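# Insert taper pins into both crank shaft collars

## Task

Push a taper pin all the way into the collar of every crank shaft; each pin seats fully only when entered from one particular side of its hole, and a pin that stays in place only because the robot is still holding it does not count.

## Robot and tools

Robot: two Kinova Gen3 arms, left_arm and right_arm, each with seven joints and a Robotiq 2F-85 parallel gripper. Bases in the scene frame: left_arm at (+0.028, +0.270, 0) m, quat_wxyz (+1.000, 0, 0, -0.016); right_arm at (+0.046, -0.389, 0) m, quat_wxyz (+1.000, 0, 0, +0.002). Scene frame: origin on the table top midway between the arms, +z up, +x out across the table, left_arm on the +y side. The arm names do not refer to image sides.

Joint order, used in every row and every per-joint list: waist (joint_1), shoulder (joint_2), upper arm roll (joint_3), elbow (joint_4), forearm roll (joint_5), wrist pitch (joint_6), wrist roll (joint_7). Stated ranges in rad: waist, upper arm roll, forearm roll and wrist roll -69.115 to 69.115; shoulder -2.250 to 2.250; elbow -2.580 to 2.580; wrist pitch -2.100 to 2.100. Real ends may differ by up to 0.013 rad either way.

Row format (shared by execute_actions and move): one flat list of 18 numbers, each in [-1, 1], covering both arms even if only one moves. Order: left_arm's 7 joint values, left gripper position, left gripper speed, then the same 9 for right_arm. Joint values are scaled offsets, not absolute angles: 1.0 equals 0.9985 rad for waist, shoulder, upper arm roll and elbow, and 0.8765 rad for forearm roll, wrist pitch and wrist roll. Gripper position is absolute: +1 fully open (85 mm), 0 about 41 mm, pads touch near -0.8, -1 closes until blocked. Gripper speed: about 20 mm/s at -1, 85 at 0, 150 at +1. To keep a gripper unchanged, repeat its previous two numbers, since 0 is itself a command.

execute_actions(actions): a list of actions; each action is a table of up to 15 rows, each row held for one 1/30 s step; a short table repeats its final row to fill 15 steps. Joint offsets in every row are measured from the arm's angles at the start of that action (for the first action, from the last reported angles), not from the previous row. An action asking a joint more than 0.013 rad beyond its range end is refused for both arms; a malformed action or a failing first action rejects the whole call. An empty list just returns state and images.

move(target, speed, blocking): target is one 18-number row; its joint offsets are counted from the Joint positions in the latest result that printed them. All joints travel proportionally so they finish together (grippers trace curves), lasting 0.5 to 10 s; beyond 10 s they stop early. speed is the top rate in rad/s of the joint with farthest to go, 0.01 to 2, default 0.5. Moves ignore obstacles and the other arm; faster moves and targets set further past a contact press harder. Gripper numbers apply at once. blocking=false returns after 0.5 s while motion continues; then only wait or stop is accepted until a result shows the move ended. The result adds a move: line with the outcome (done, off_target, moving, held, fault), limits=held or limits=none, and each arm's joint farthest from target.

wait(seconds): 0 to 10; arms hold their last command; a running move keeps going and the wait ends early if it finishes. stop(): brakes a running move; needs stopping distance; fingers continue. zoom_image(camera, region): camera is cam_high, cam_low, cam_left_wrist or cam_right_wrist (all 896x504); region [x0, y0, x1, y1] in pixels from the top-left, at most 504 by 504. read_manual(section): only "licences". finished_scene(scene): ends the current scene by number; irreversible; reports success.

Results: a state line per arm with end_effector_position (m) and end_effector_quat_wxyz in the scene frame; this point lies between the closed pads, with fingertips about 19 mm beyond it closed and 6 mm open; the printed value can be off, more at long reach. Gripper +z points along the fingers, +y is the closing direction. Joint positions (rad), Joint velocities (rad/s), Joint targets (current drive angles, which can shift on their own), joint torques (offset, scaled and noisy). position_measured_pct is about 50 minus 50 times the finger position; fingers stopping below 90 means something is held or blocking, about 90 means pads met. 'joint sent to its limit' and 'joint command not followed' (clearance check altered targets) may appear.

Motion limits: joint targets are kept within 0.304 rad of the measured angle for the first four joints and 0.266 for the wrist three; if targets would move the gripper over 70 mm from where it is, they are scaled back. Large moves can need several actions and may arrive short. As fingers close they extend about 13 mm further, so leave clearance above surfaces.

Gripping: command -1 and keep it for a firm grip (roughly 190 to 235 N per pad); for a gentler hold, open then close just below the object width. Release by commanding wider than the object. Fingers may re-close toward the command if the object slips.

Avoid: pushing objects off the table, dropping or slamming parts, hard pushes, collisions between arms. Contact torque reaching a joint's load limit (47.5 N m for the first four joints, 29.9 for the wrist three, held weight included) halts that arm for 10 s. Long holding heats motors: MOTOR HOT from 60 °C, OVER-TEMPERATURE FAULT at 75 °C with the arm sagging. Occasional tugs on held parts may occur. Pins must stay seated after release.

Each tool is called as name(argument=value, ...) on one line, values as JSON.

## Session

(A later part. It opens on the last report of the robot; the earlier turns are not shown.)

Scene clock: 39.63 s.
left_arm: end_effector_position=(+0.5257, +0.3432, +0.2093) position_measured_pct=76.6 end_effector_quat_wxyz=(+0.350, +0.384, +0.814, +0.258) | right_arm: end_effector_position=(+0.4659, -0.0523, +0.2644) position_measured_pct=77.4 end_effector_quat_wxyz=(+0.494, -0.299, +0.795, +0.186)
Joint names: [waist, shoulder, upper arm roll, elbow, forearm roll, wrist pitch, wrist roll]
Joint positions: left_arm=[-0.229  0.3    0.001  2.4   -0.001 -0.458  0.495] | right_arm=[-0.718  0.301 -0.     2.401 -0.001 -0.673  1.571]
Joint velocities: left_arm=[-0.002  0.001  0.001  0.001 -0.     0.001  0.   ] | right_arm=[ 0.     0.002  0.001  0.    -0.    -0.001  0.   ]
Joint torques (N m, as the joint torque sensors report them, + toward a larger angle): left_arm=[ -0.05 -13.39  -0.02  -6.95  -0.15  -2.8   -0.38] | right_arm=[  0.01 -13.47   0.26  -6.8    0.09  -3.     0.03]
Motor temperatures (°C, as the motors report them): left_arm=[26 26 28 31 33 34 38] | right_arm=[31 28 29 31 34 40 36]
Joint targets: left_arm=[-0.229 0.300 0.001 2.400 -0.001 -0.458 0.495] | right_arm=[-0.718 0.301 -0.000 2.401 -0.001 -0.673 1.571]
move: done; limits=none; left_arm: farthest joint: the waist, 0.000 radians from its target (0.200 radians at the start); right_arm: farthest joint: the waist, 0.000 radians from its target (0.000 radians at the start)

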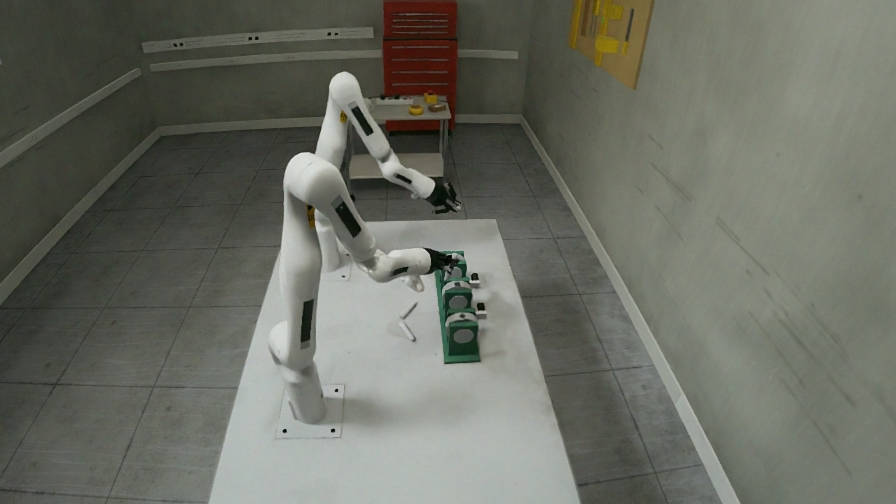

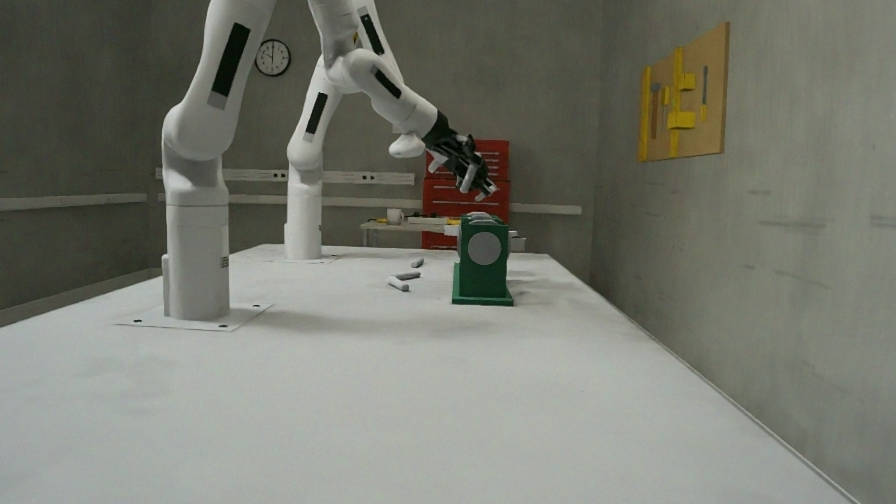

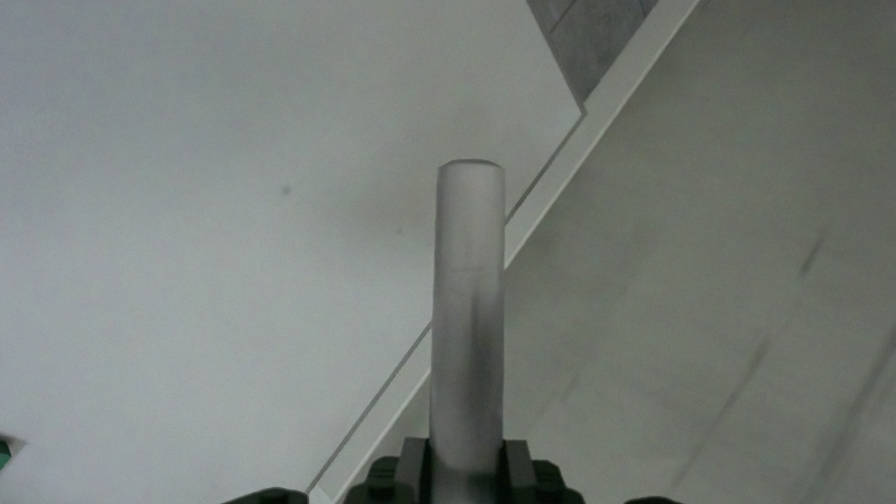

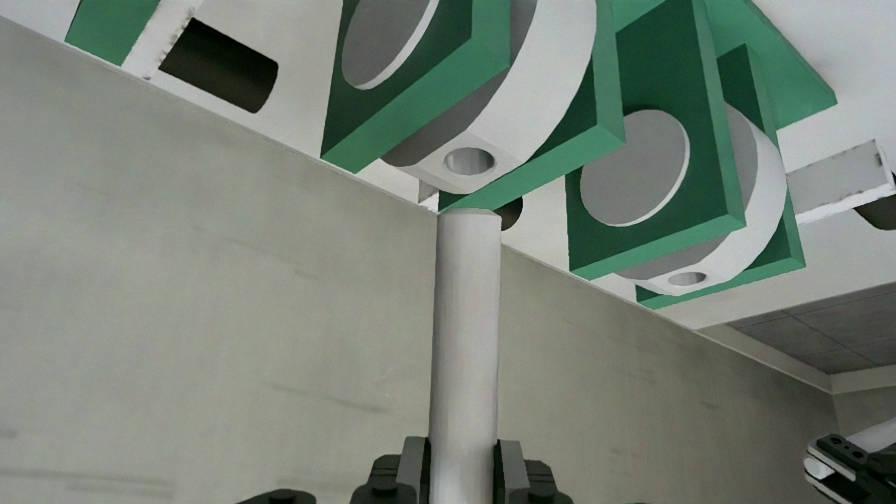

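move(target=[0,0,0,0,0,-0.3,1,-1,0,0,0.44,0,0.067,0,-0.96,0,-1,0], speed=1.1)

move(target=[0,0,0,0,0,-0.3,0.2275,-1,0,0,0.1884,0,0.0284,0,-0.3872,0,-1,0], speed=0.6)

zoom_image(camera="cam_low", region=[400, 130, 540, 270])

Scene clock: 41.53 s.
left_arm: end_effector_position=(+0.5668, +0.3513, +0.2794) position_measured_pct=76.6 end_effector_quat_wxyz=(+0.539, +0.002, +0.836, +0.108) | right_arm: end_effector_position=(+0.4916, -0.0299, +0.2435) position_measured_pct=77.4 end_effector_quat_wxyz=(+0.620, -0.264, +0.701, +0.233)
Joint names: [waist, shoulder, upper arm roll, elbow, forearm roll, wrist pitch, wrist roll]
Joint positions: left_arm=[-0.229  0.3    0.001  2.4   -0.001 -0.721  1.371] | right_arm=[-0.718  0.74  -0.     2.467 -0.001 -1.514  1.571]
Joint velocities: left_arm=[-0.001 -0.     0.002 -0.    -0.     0.    -0.   ] | right_arm=[ 0.     0.004 -0.002 -0.001 -0.     0.002 -0.   ]
Joint torques (N m, as the joint torque sensors report them, + toward a larger angle): left_arm=[  0.01 -13.61  -0.07  -7.9    0.06  -3.31  -0.24] | right_arm=[ -0.55 -17.49   0.68  -2.29   0.05  -3.15   0.12]
Motor temperatures (°C, as the motors report them): left_arm=[26 26 28 31 33 34 38] | right_arm=[31 28 29 31 34 40 36]
Joint targets: left_arm=[-0.229 0.300 0.001 2.400 -0.001 -0.721 1.371] | right_arm=[-0.718 0.741 -0.000 2.467 -0.001 -1.514 1.571]
move: done; limits=none; left_arm: farthest joint: the waist, 0.000 radians from its target (0.000 radians at the start); right_arm: farthest joint: the waist, 0.000 radians from its target (0.000 radians at the start)

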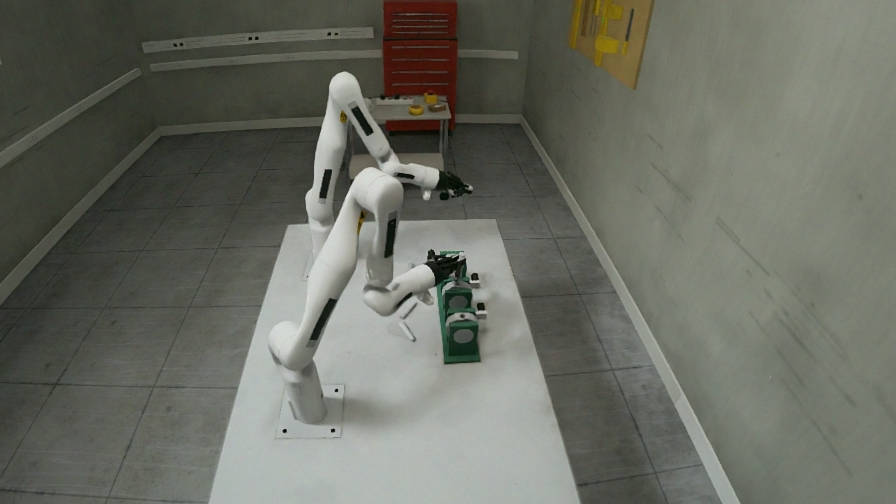

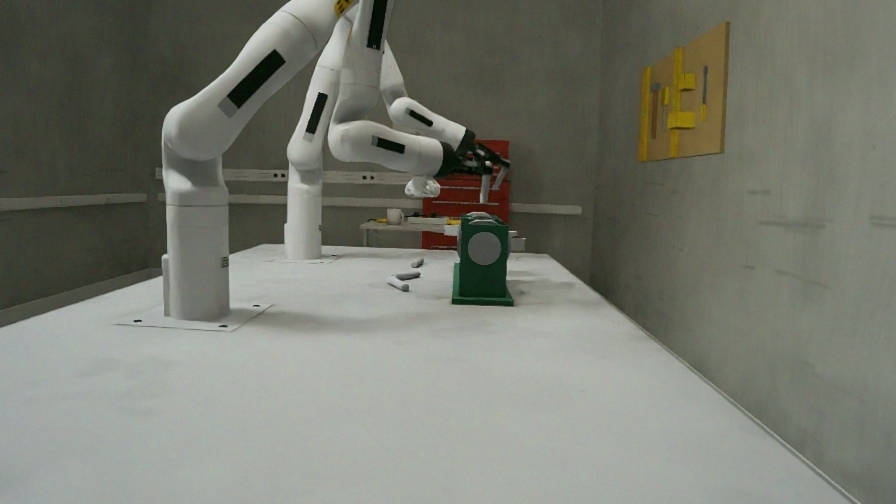

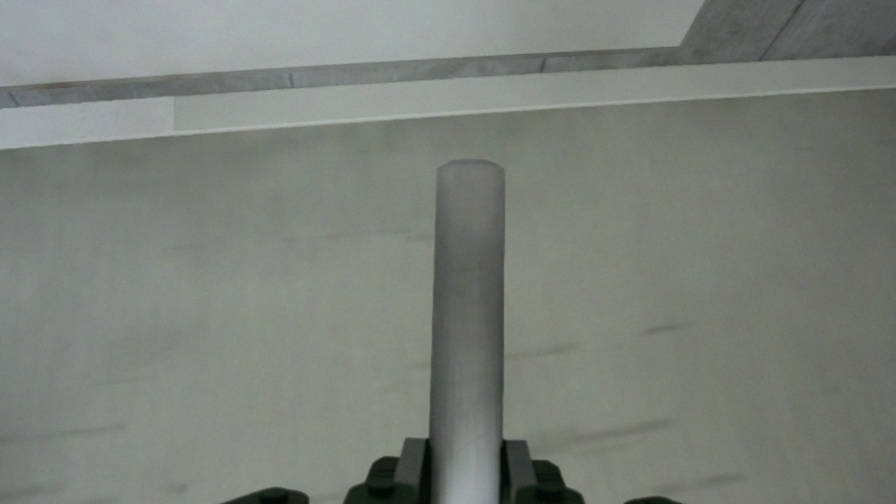

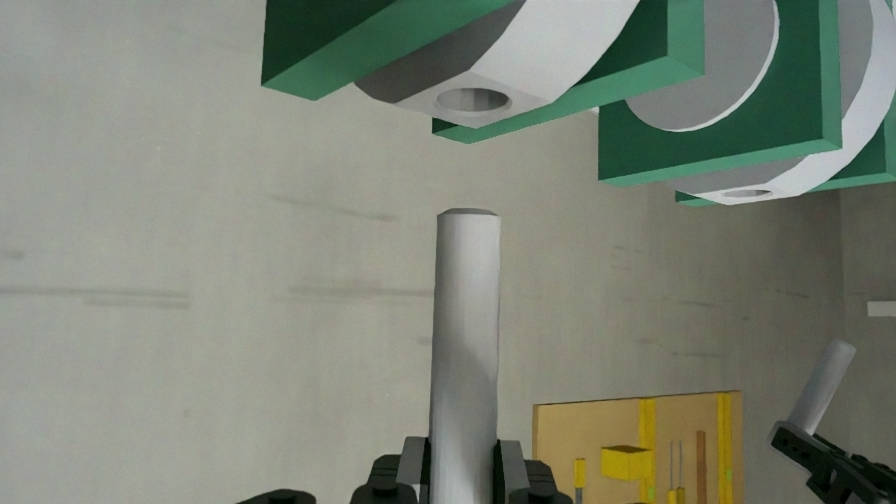

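Scene clock: 42.63 s.
left_arm: end_effector_position=(+0.5887, +0.3556, +0.3579) position_measured_pct=76.6 end_effector_quat_wxyz=(+0.651, -0.073, +0.753, +0.064) | right_arm: end_effector_position=(+0.4830, -0.0374, +0.2351) position_measured_pct=77.4 end_effector_quat_wxyz=(+0.662, -0.249, +0.662, +0.249)
Joint names: [waist, shoulder, upper arm roll, elbow, forearm roll, wrist pitch, wrist roll]
Joint positions: left_arm=[-0.229  0.3    0.001  2.4   -0.001 -0.984  1.57 ] | right_arm=[-0.718  0.928 -0.     2.496 -0.001 -1.854  1.571]
Joint velocities: left_arm=[ 0.001  0.    -0.001  0.     0.     0.001  0.   ] | right_arm=[-0.     0.002  0.001  0.001 -0.     0.     0.   ]
Joint torques (N m, as the joint torque sensors report them, + toward a larger angle): left_arm=[ -0.01 -14.11   0.36  -8.08  -0.14  -3.5   -0.2 ] | right_arm=[  0.01 -18.4    0.81  -0.49   0.11  -3.2   -0.05]
Motor temperatures (°C, as the motors report them): left_arm=[26 26 28 31 33 34 38] | right_arm=[31 29 29 31 34 40 36]
Joint targets: left_arm=[-0.229 0.300 0.001 2.400 -0.001 -0.984 1.570] | right_arm=[-0.718 0.929 -0.000 2.496 -0.001 -1.854 1.571]
move: done; limits=none; left_arm: farthest joint: the waist, 0.000 radians from its target (0.000 radians at the start); right_arm: farthest joint: the waist, 0.000 radians from its target (0.000 radians at the start)

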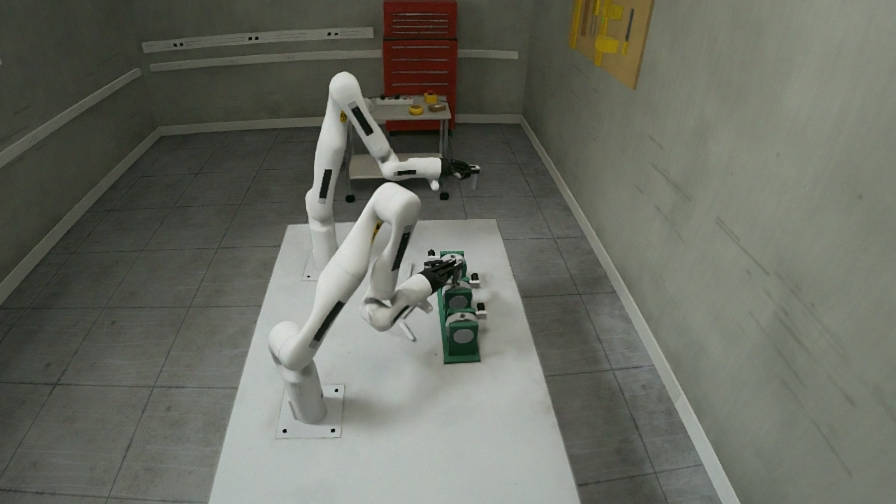

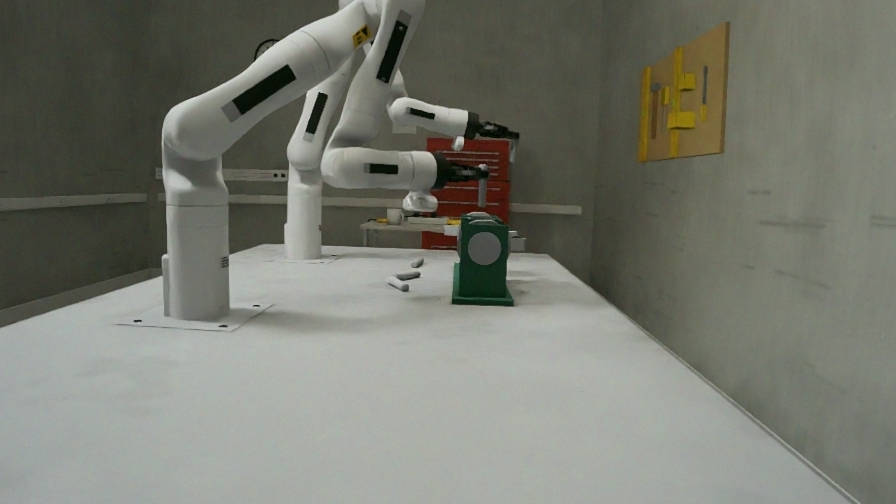

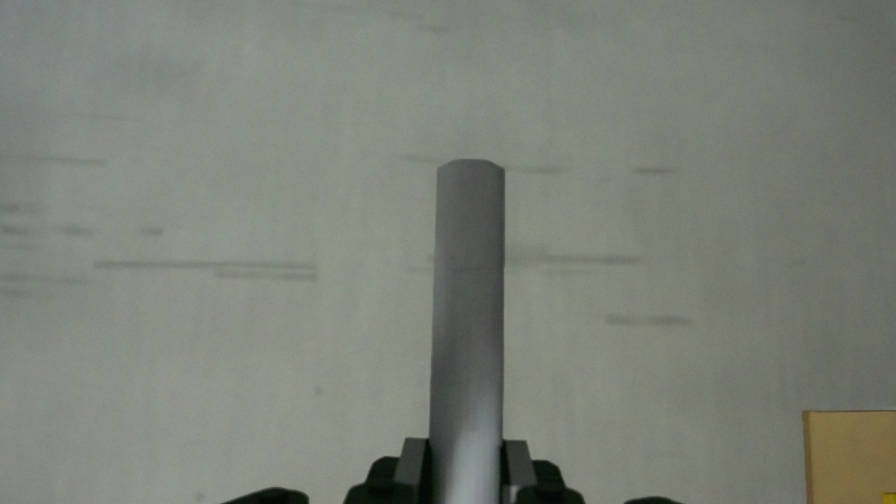

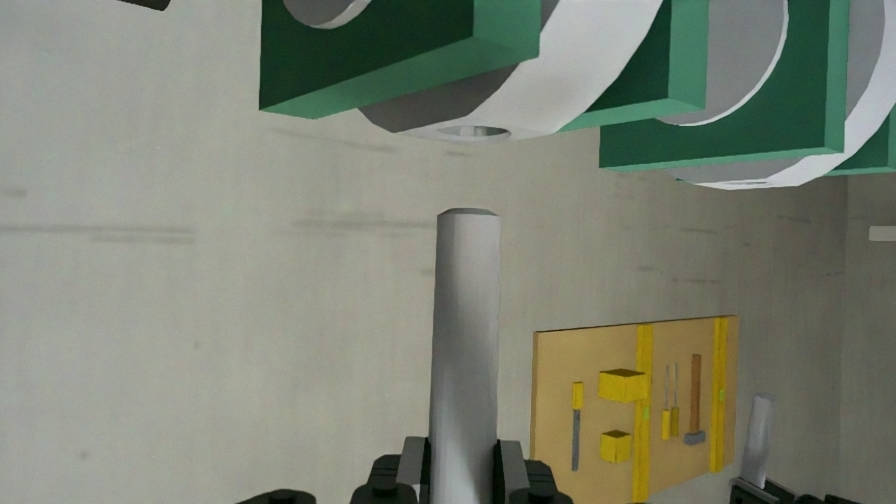

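Region (400, 130, 540, 270) of cam_low's 896x504 image, scaled by 3.600, with more detail than that image has.

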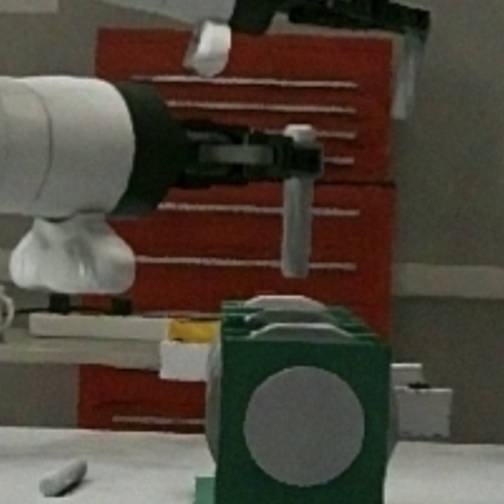

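move(target=[0,0,0,0,0,0,0,-1,0,0,0.0564,0,-0.0108,0,-0.052,0,-1,0], speed=0.2)

zoom_image(camera="cam_low", region=[450, 160, 520, 240])

zoom_image(camera="cam_high", region=[420, 245, 500, 325])

Scene clock: 44.00 s.
left_arm: end_effector_position=(+0.5887, +0.3556, +0.3579) position_measured_pct=76.6 end_effector_quat_wxyz=(+0.651, -0.073, +0.753, +0.064) | right_arm: end_effector_position=(+0.4831, -0.0374, +0.2203) position_measured_pct=77.4 end_effector_quat_wxyz=(+0.662, -0.249, +0.662, +0.249)
Joint names: [waist, shoulder, upper arm roll, elbow, forearm roll, wrist pitch, wrist roll]
Joint positions: left_arm=[-0.229  0.3    0.001  2.4   -0.001 -0.984  1.57 ] | right_arm=[-0.718  0.984 -0.     2.485 -0.001 -1.899  1.571]
Joint velocities: left_arm=[-0.     0.    -0.    -0.     0.     0.001 -0.   ] | right_arm=[ 0.     0.003 -0.001 -0.001 -0.     0.     0.   ]
Joint torques (N m, as the joint torque sensors report them, + toward a larger angle): left_arm=[  0.08 -13.88  -0.08  -7.95  -0.11  -3.98  -0.18] | right_arm=[  0.37 -17.97   0.84  -0.23   0.01  -3.31  -0.3 ]
Motor temperatures (°C, as the motors report them): left_arm=[26 27 28 31 33 34 38] | right_arm=[31 29 29 31 34 40 36]
Joint targets: left_arm=[-0.229 0.300 0.001 2.400 -0.001 -0.984 1.570] | right_arm=[-0.718 0.985 -0.000 2.485 -0.001 -1.899 1.571]
move: done; limits=none; left_arm: farthest joint: the waist, 0.000 radians from its target (0.000 radians at the start); right_arm: farthest joint: the waist, 0.000 radians from its target (0.000 radians at the start)

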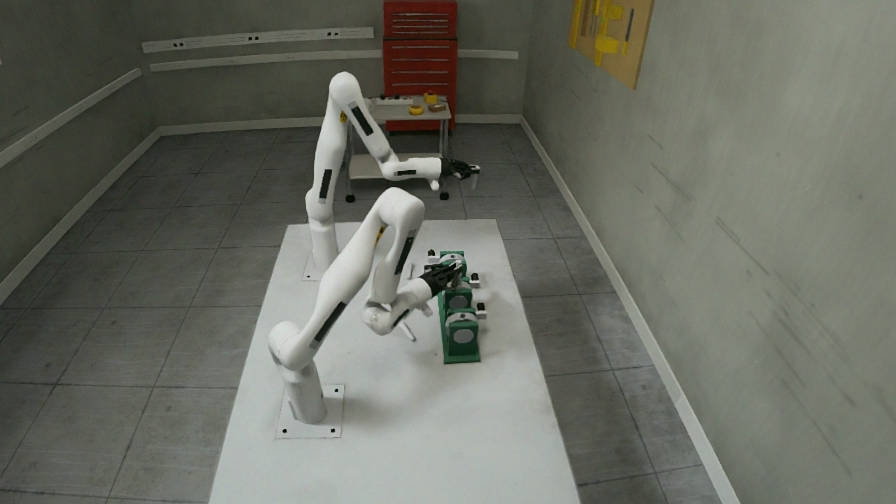

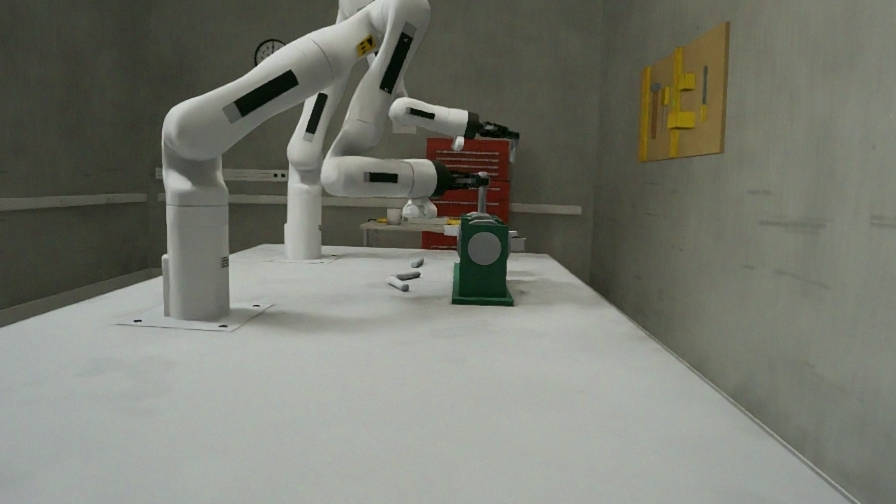

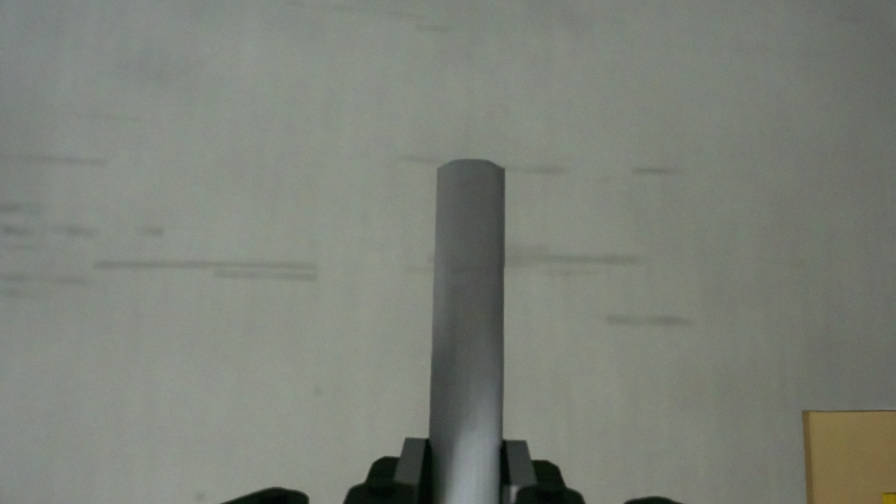

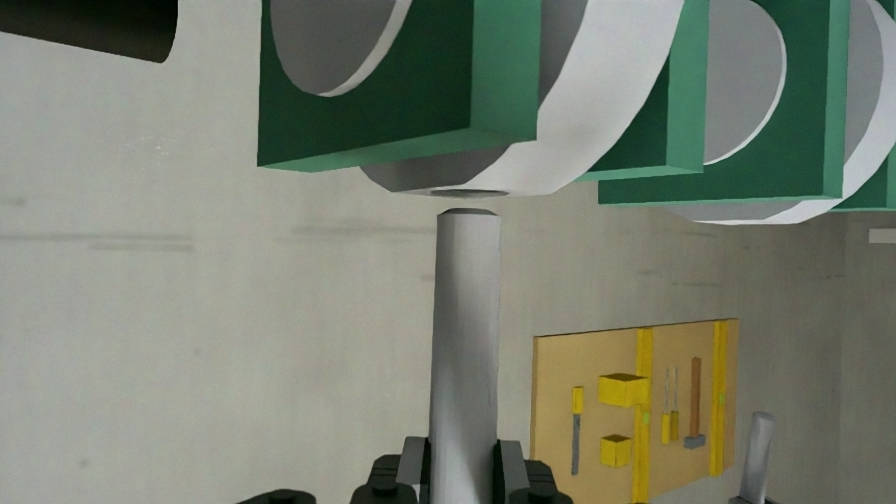

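Region (450, 160, 520, 240) of cam_low's 896x504 image, scaled by 6.300, with more detail than that image has; it fills the left 441 columns of this view, and the rest is white.

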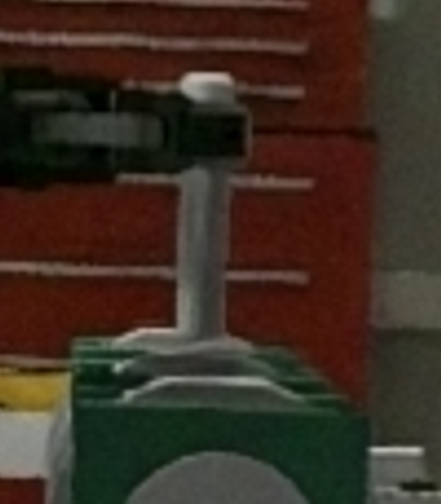

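Region (420, 245, 500, 325) of cam_high's 896x504 image, scaled by 6.300, with more detail than that image has.

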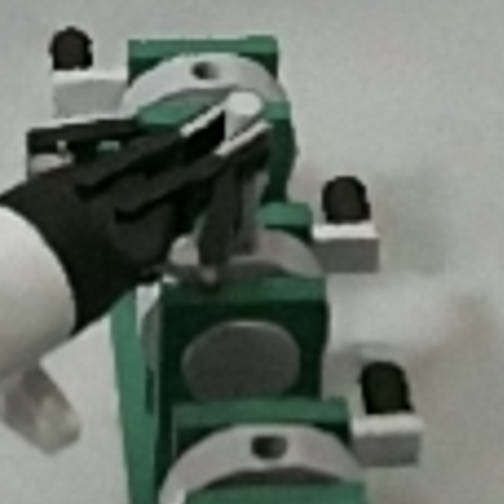

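execute_actions(actions=[[[0,0,0,0,0,0,0,-1,0,0,0.0036,0,0.0093,0,-0.0147,0,-1,0]],[[0,0,0,0,0,0,0,-1,0,0,0.01,0,-0.0025,0,-0.0086,0,-1,0],[0,0,0,0,0,0,0,-1,0,0,0.012,0,-0.003,0,-0.01,0,-1,0],[0,0,0,0,0,0,0,-1,0,0,0.015,0,-0.0037,0,-0.0129,0,-1,0],[0,0,0,0,0,0,0,-1,0,0,0.018,0,-0.0045,0,-0.0154,0,-1,0],[0,0,0,0,0,0,0,-1,0,0,0.021,0,-0.0052,0,-0.018,0,-1,0],[0,0,0,0,0,0,0,-1,0,0,0.024,0,-0.006,0,-0.0205,0,-1,0],[0,0,0,0,0,0,0,-1,0,0,0.027,0,-0.0067,0,-0.023,0,-1,0],[0,0,0,0,0,0,0,-1,0,0,0.03,0,-0.0075,0,-0.0257,0,-1,0]]])

Scene clock: 45.83 s.
left_arm: end_effector_position=(+0.5887, +0.3556, +0.3579) position_measured_pct=76.6 end_effector_quat_wxyz=(+0.651, -0.073, +0.753, +0.064) | right_arm: end_effector_position=(+0.4811, -0.0392, +0.2126) position_measured_pct=77.4 end_effector_quat_wxyz=(+0.662, -0.249, +0.661, +0.249)
Joint names: [waist, shoulder, upper arm roll, elbow, forearm roll, wrist pitch, wrist roll]
Joint positions: left_arm=[-0.229  0.3    0.001  2.4   -0.001 -0.984  1.57 ] | right_arm=[-0.718  1.017 -0.     2.486 -0.001 -1.935  1.571]
Joint velocities: left_arm=[ 0.    -0.001  0.001  0.    -0.     0.002  0.   ] | right_arm=[ 0.     0.003 -0.001 -0.002 -0.    -0.001  0.   ]
Joint torques (N m, as the joint torque sensors report them, + toward a larger angle): left_arm=[ -0.18 -14.17  -0.1   -7.93   0.03  -3.54  -0.27] | right_arm=[ -0.02 -18.5    0.77   0.95   0.26  -3.11   0.1 ]
Motor temperatures (°C, as the motors report them): left_arm=[26 27 28 31 33 34 38] | right_arm=[31 29 29 31 34 40 36]
Joint targets: left_arm=[-0.229 0.300 0.001 2.400 -0.001 -0.984 1.570] | right_arm=[-0.718 1.018 -0.000 2.487 -0.001 -1.935 1.571]

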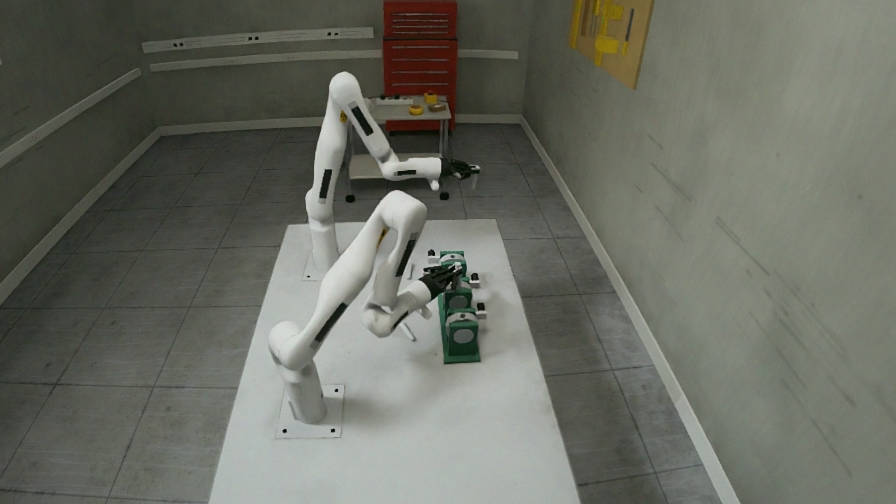

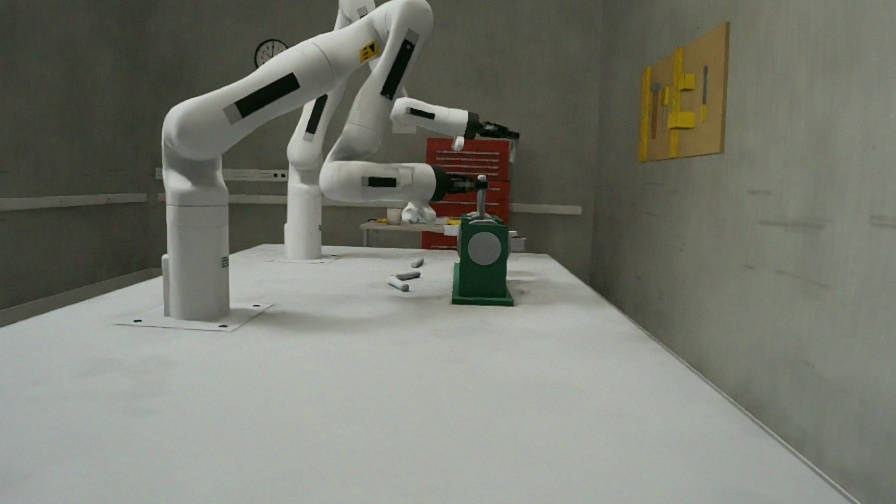

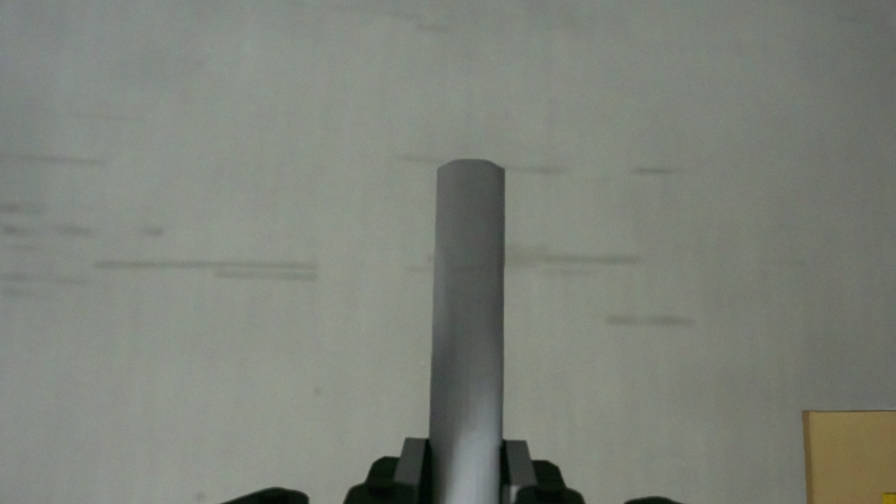

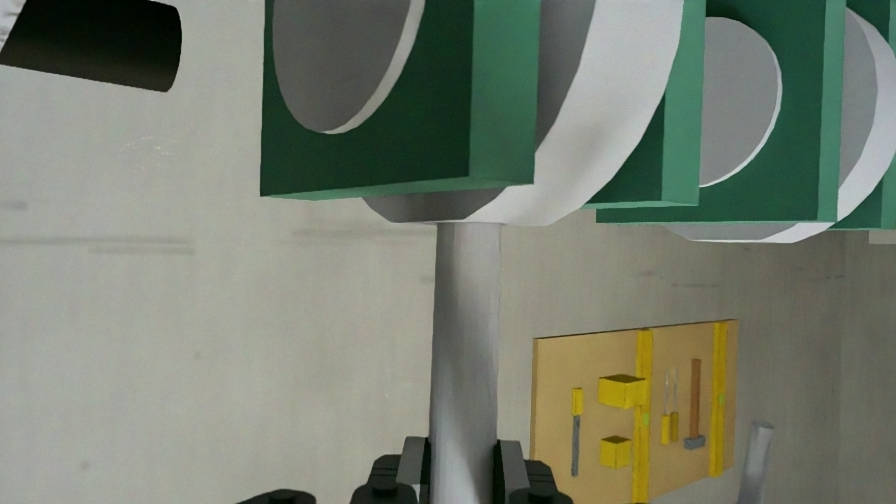

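move(target=[0,0,0,0,0,0,0,-1,0,0,0.089,0,-0.026,0,-0.07,0,-1,0], speed=0.12)

Scene clock: 47.00 s.
left_arm: end_effector_position=(+0.5887, +0.3556, +0.3579) position_measured_pct=76.6 end_effector_quat_wxyz=(+0.651, -0.073, +0.753, +0.064) | right_arm: end_effector_position=(+0.4814, -0.0390, +0.1879) position_measured_pct=77.4 end_effector_quat_wxyz=(+0.663, -0.249, +0.661, +0.249)
Joint names: [waist, shoulder, upper arm roll, elbow, forearm roll, wrist pitch, wrist roll]
Joint positions: left_arm=[-0.229  0.3    0.001  2.4   -0.001 -0.984  1.57 ] | right_arm=[-0.718  1.105 -0.     2.459 -0.001 -1.996  1.571]
Joint velocities: left_arm=[ 0.001  0.     0.001 -0.    -0.    -0.001  0.   ] | right_arm=[-0.     0.002  0.001 -0.001 -0.    -0.001 -0.   ]
Joint torques (N m, as the joint torque sensors report them, + toward a larger angle): left_arm=[ -0.36 -14.2   -0.01  -7.97  -0.08  -3.6   -0.23] | right_arm=[ -0.15 -17.74   0.52   2.32   0.1   -2.58   0.21]
Motor temperatures (°C, as the motors report them): left_arm=[26 27 28 31 33 34 38] | right_arm=[31 29 29 31 34 40 36]
Joint targets: left_arm=[-0.229 0.300 0.001 2.400 -0.001 -0.984 1.570] | right_arm=[-0.718 1.106 -0.000 2.460 -0.001 -1.996 1.571]
move: done; limits=none; left_arm: farthest joint: the waist, 0.000 radians from its target (0.000 radians at the start); right_arm: farthest joint: the shoulder, 0.001 radians from its target (0.088 radians at the start)

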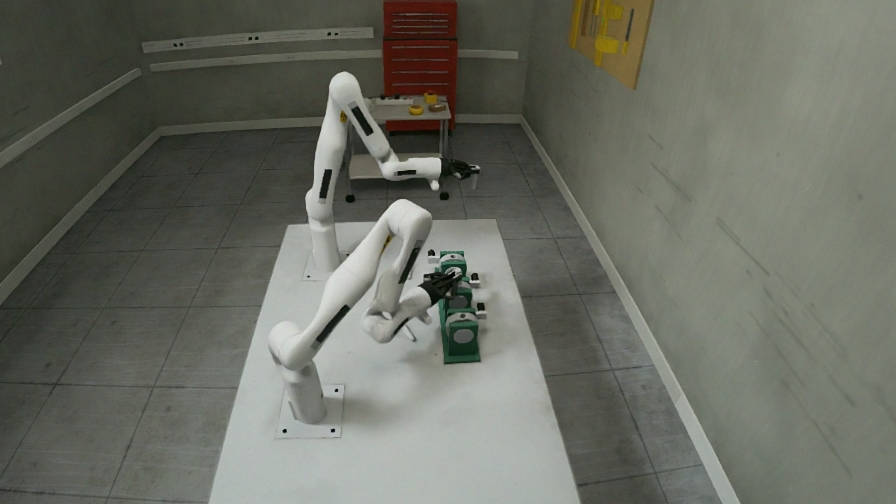

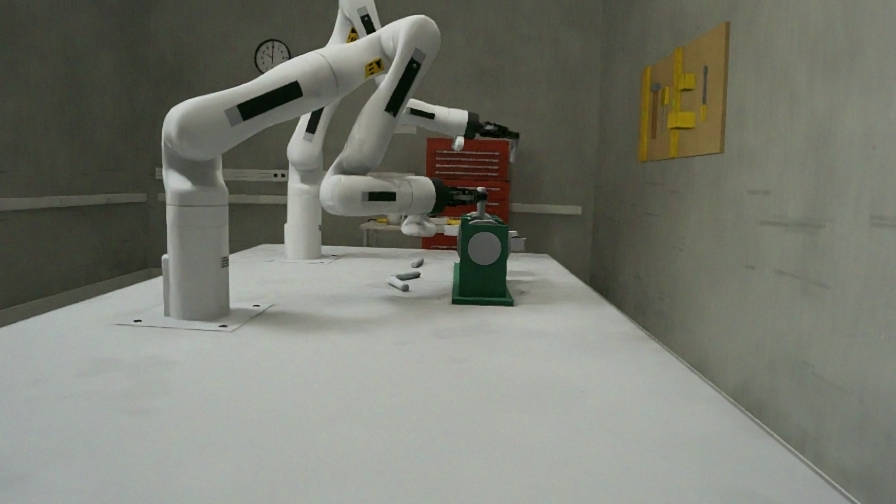

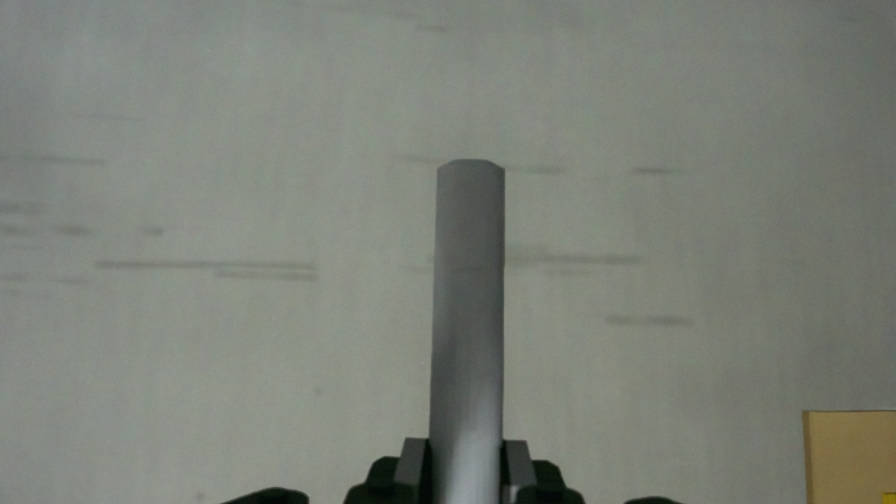

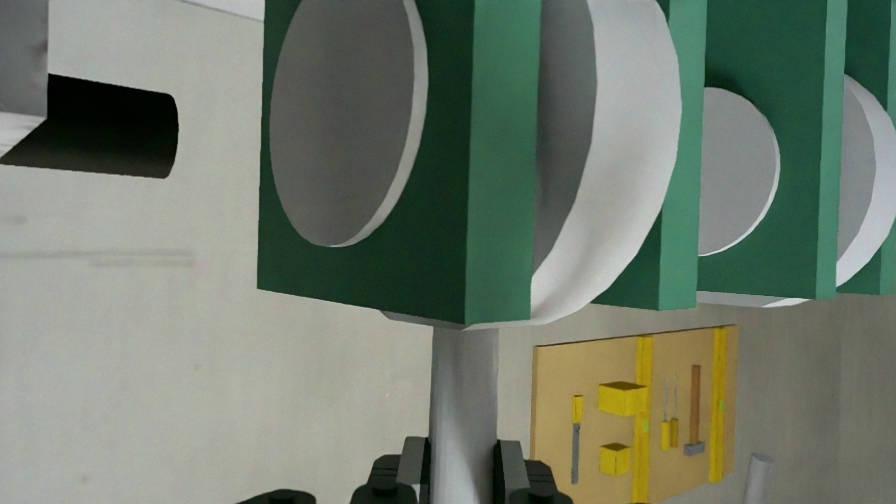

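execute_actions(actions=[[[0,0,0,0,0,0,0,-1,0,0,0.033,0,-0.012,0,-0.024,0,-1,0]],[[0,0,0,0,0,0,0,-1,0,0,0,0,0,0,0,0,-0.2,-0.5]]])

zoom_image(camera="cam_low", region=[440, 160, 520, 240])

Scene clock: 48.30 s.
left_arm: end_effector_position=(+0.5887, +0.3556, +0.3579) position_measured_pct=76.6 end_effector_quat_wxyz=(+0.651, -0.073, +0.753, +0.064) | right_arm: end_effector_position=(+0.4817, -0.0388, +0.1787) position_measured_pct=60.3 end_effector_quat_wxyz=(+0.663, -0.249, +0.660, +0.249)
Joint names: [waist, shoulder, upper arm roll, elbow, forearm roll, wrist pitch, wrist roll]
Joint positions: left_arm=[-0.229  0.3    0.001  2.4   -0.001 -0.984  1.57 ] | right_arm=[-0.718  1.137 -0.     2.447 -0.001 -2.017  1.571]
Joint velocities: left_arm=[-0. -0.  0.  0.  0. -0.  0.] | right_arm=[-0.     0.001 -0.001 -0.002  0.    -0.001 -0.   ]
Joint torques (N m, as the joint torque sensors report them, + toward a larger angle): left_arm=[  0.11 -13.79  -0.17  -7.85  -0.26  -3.64  -0.14] | right_arm=[ -0.16 -18.36   0.84   1.15   0.13  -2.69   0.13]
Motor temperatures (°C, as the motors report them): left_arm=[26 27 28 31 33 34 38] | right_arm=[31 29 29 31 34 40 36]
Joint targets: left_arm=[-0.229 0.300 0.001 2.400 -0.001 -0.984 1.570] | right_arm=[-0.718 1.137 -0.000 2.447 -0.001 -2.017 1.571]

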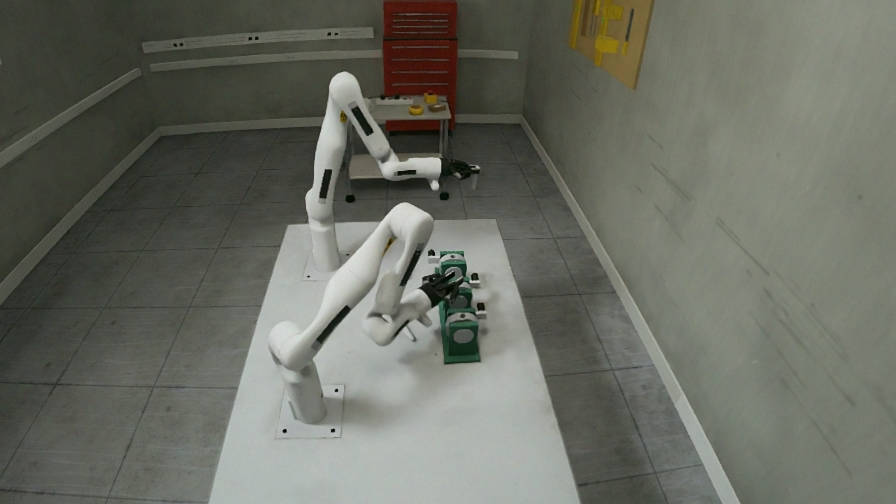

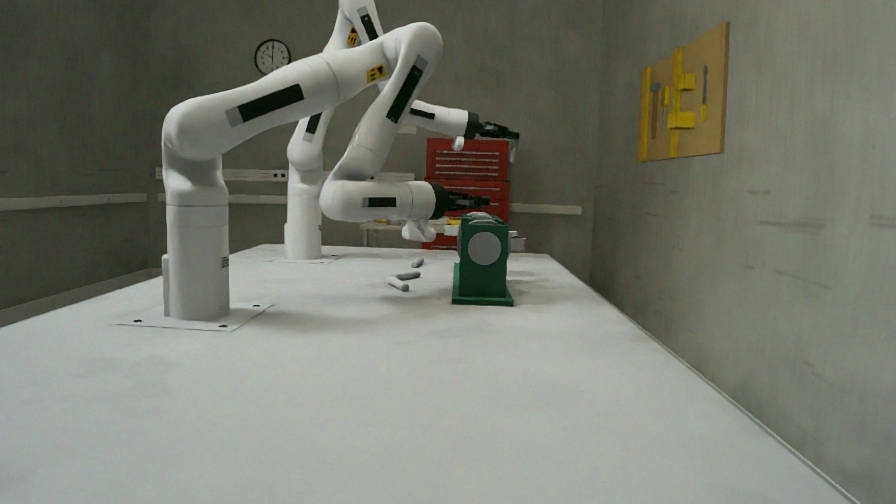

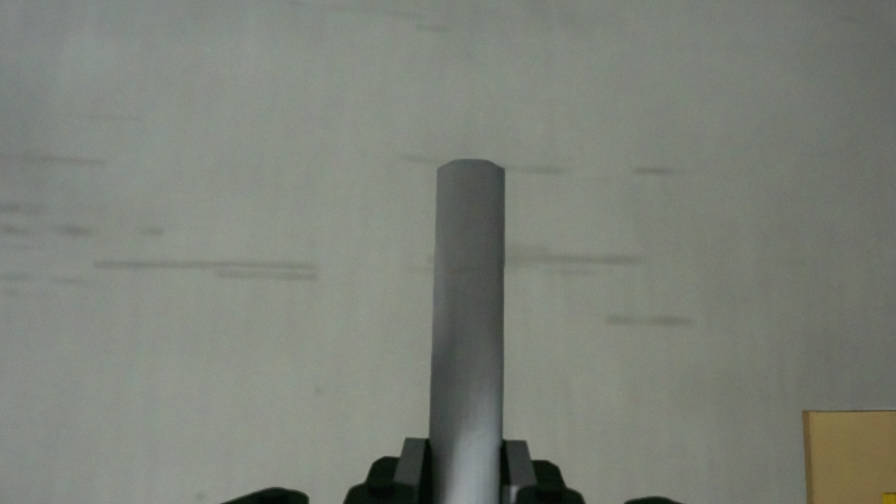

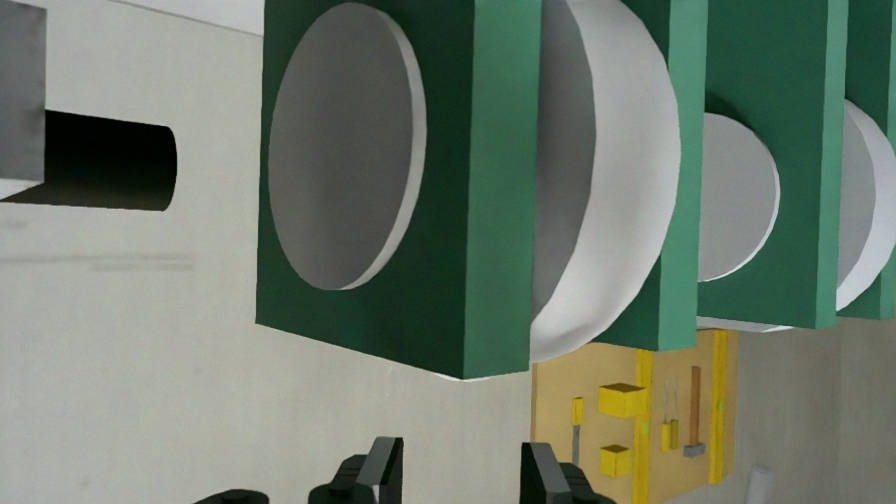

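Region (440, 160, 520, 240) of cam_low's 896x504 image, scaled by 6.300, with more detail than that image has.

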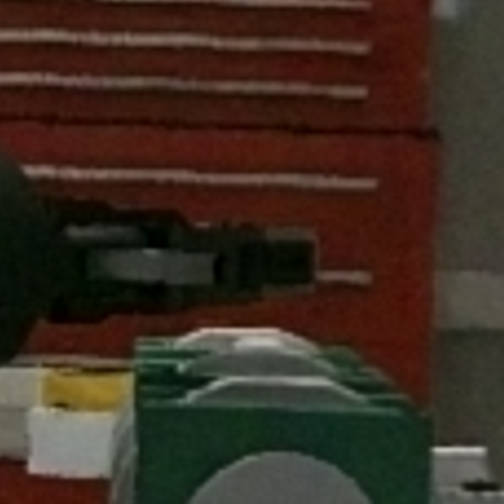

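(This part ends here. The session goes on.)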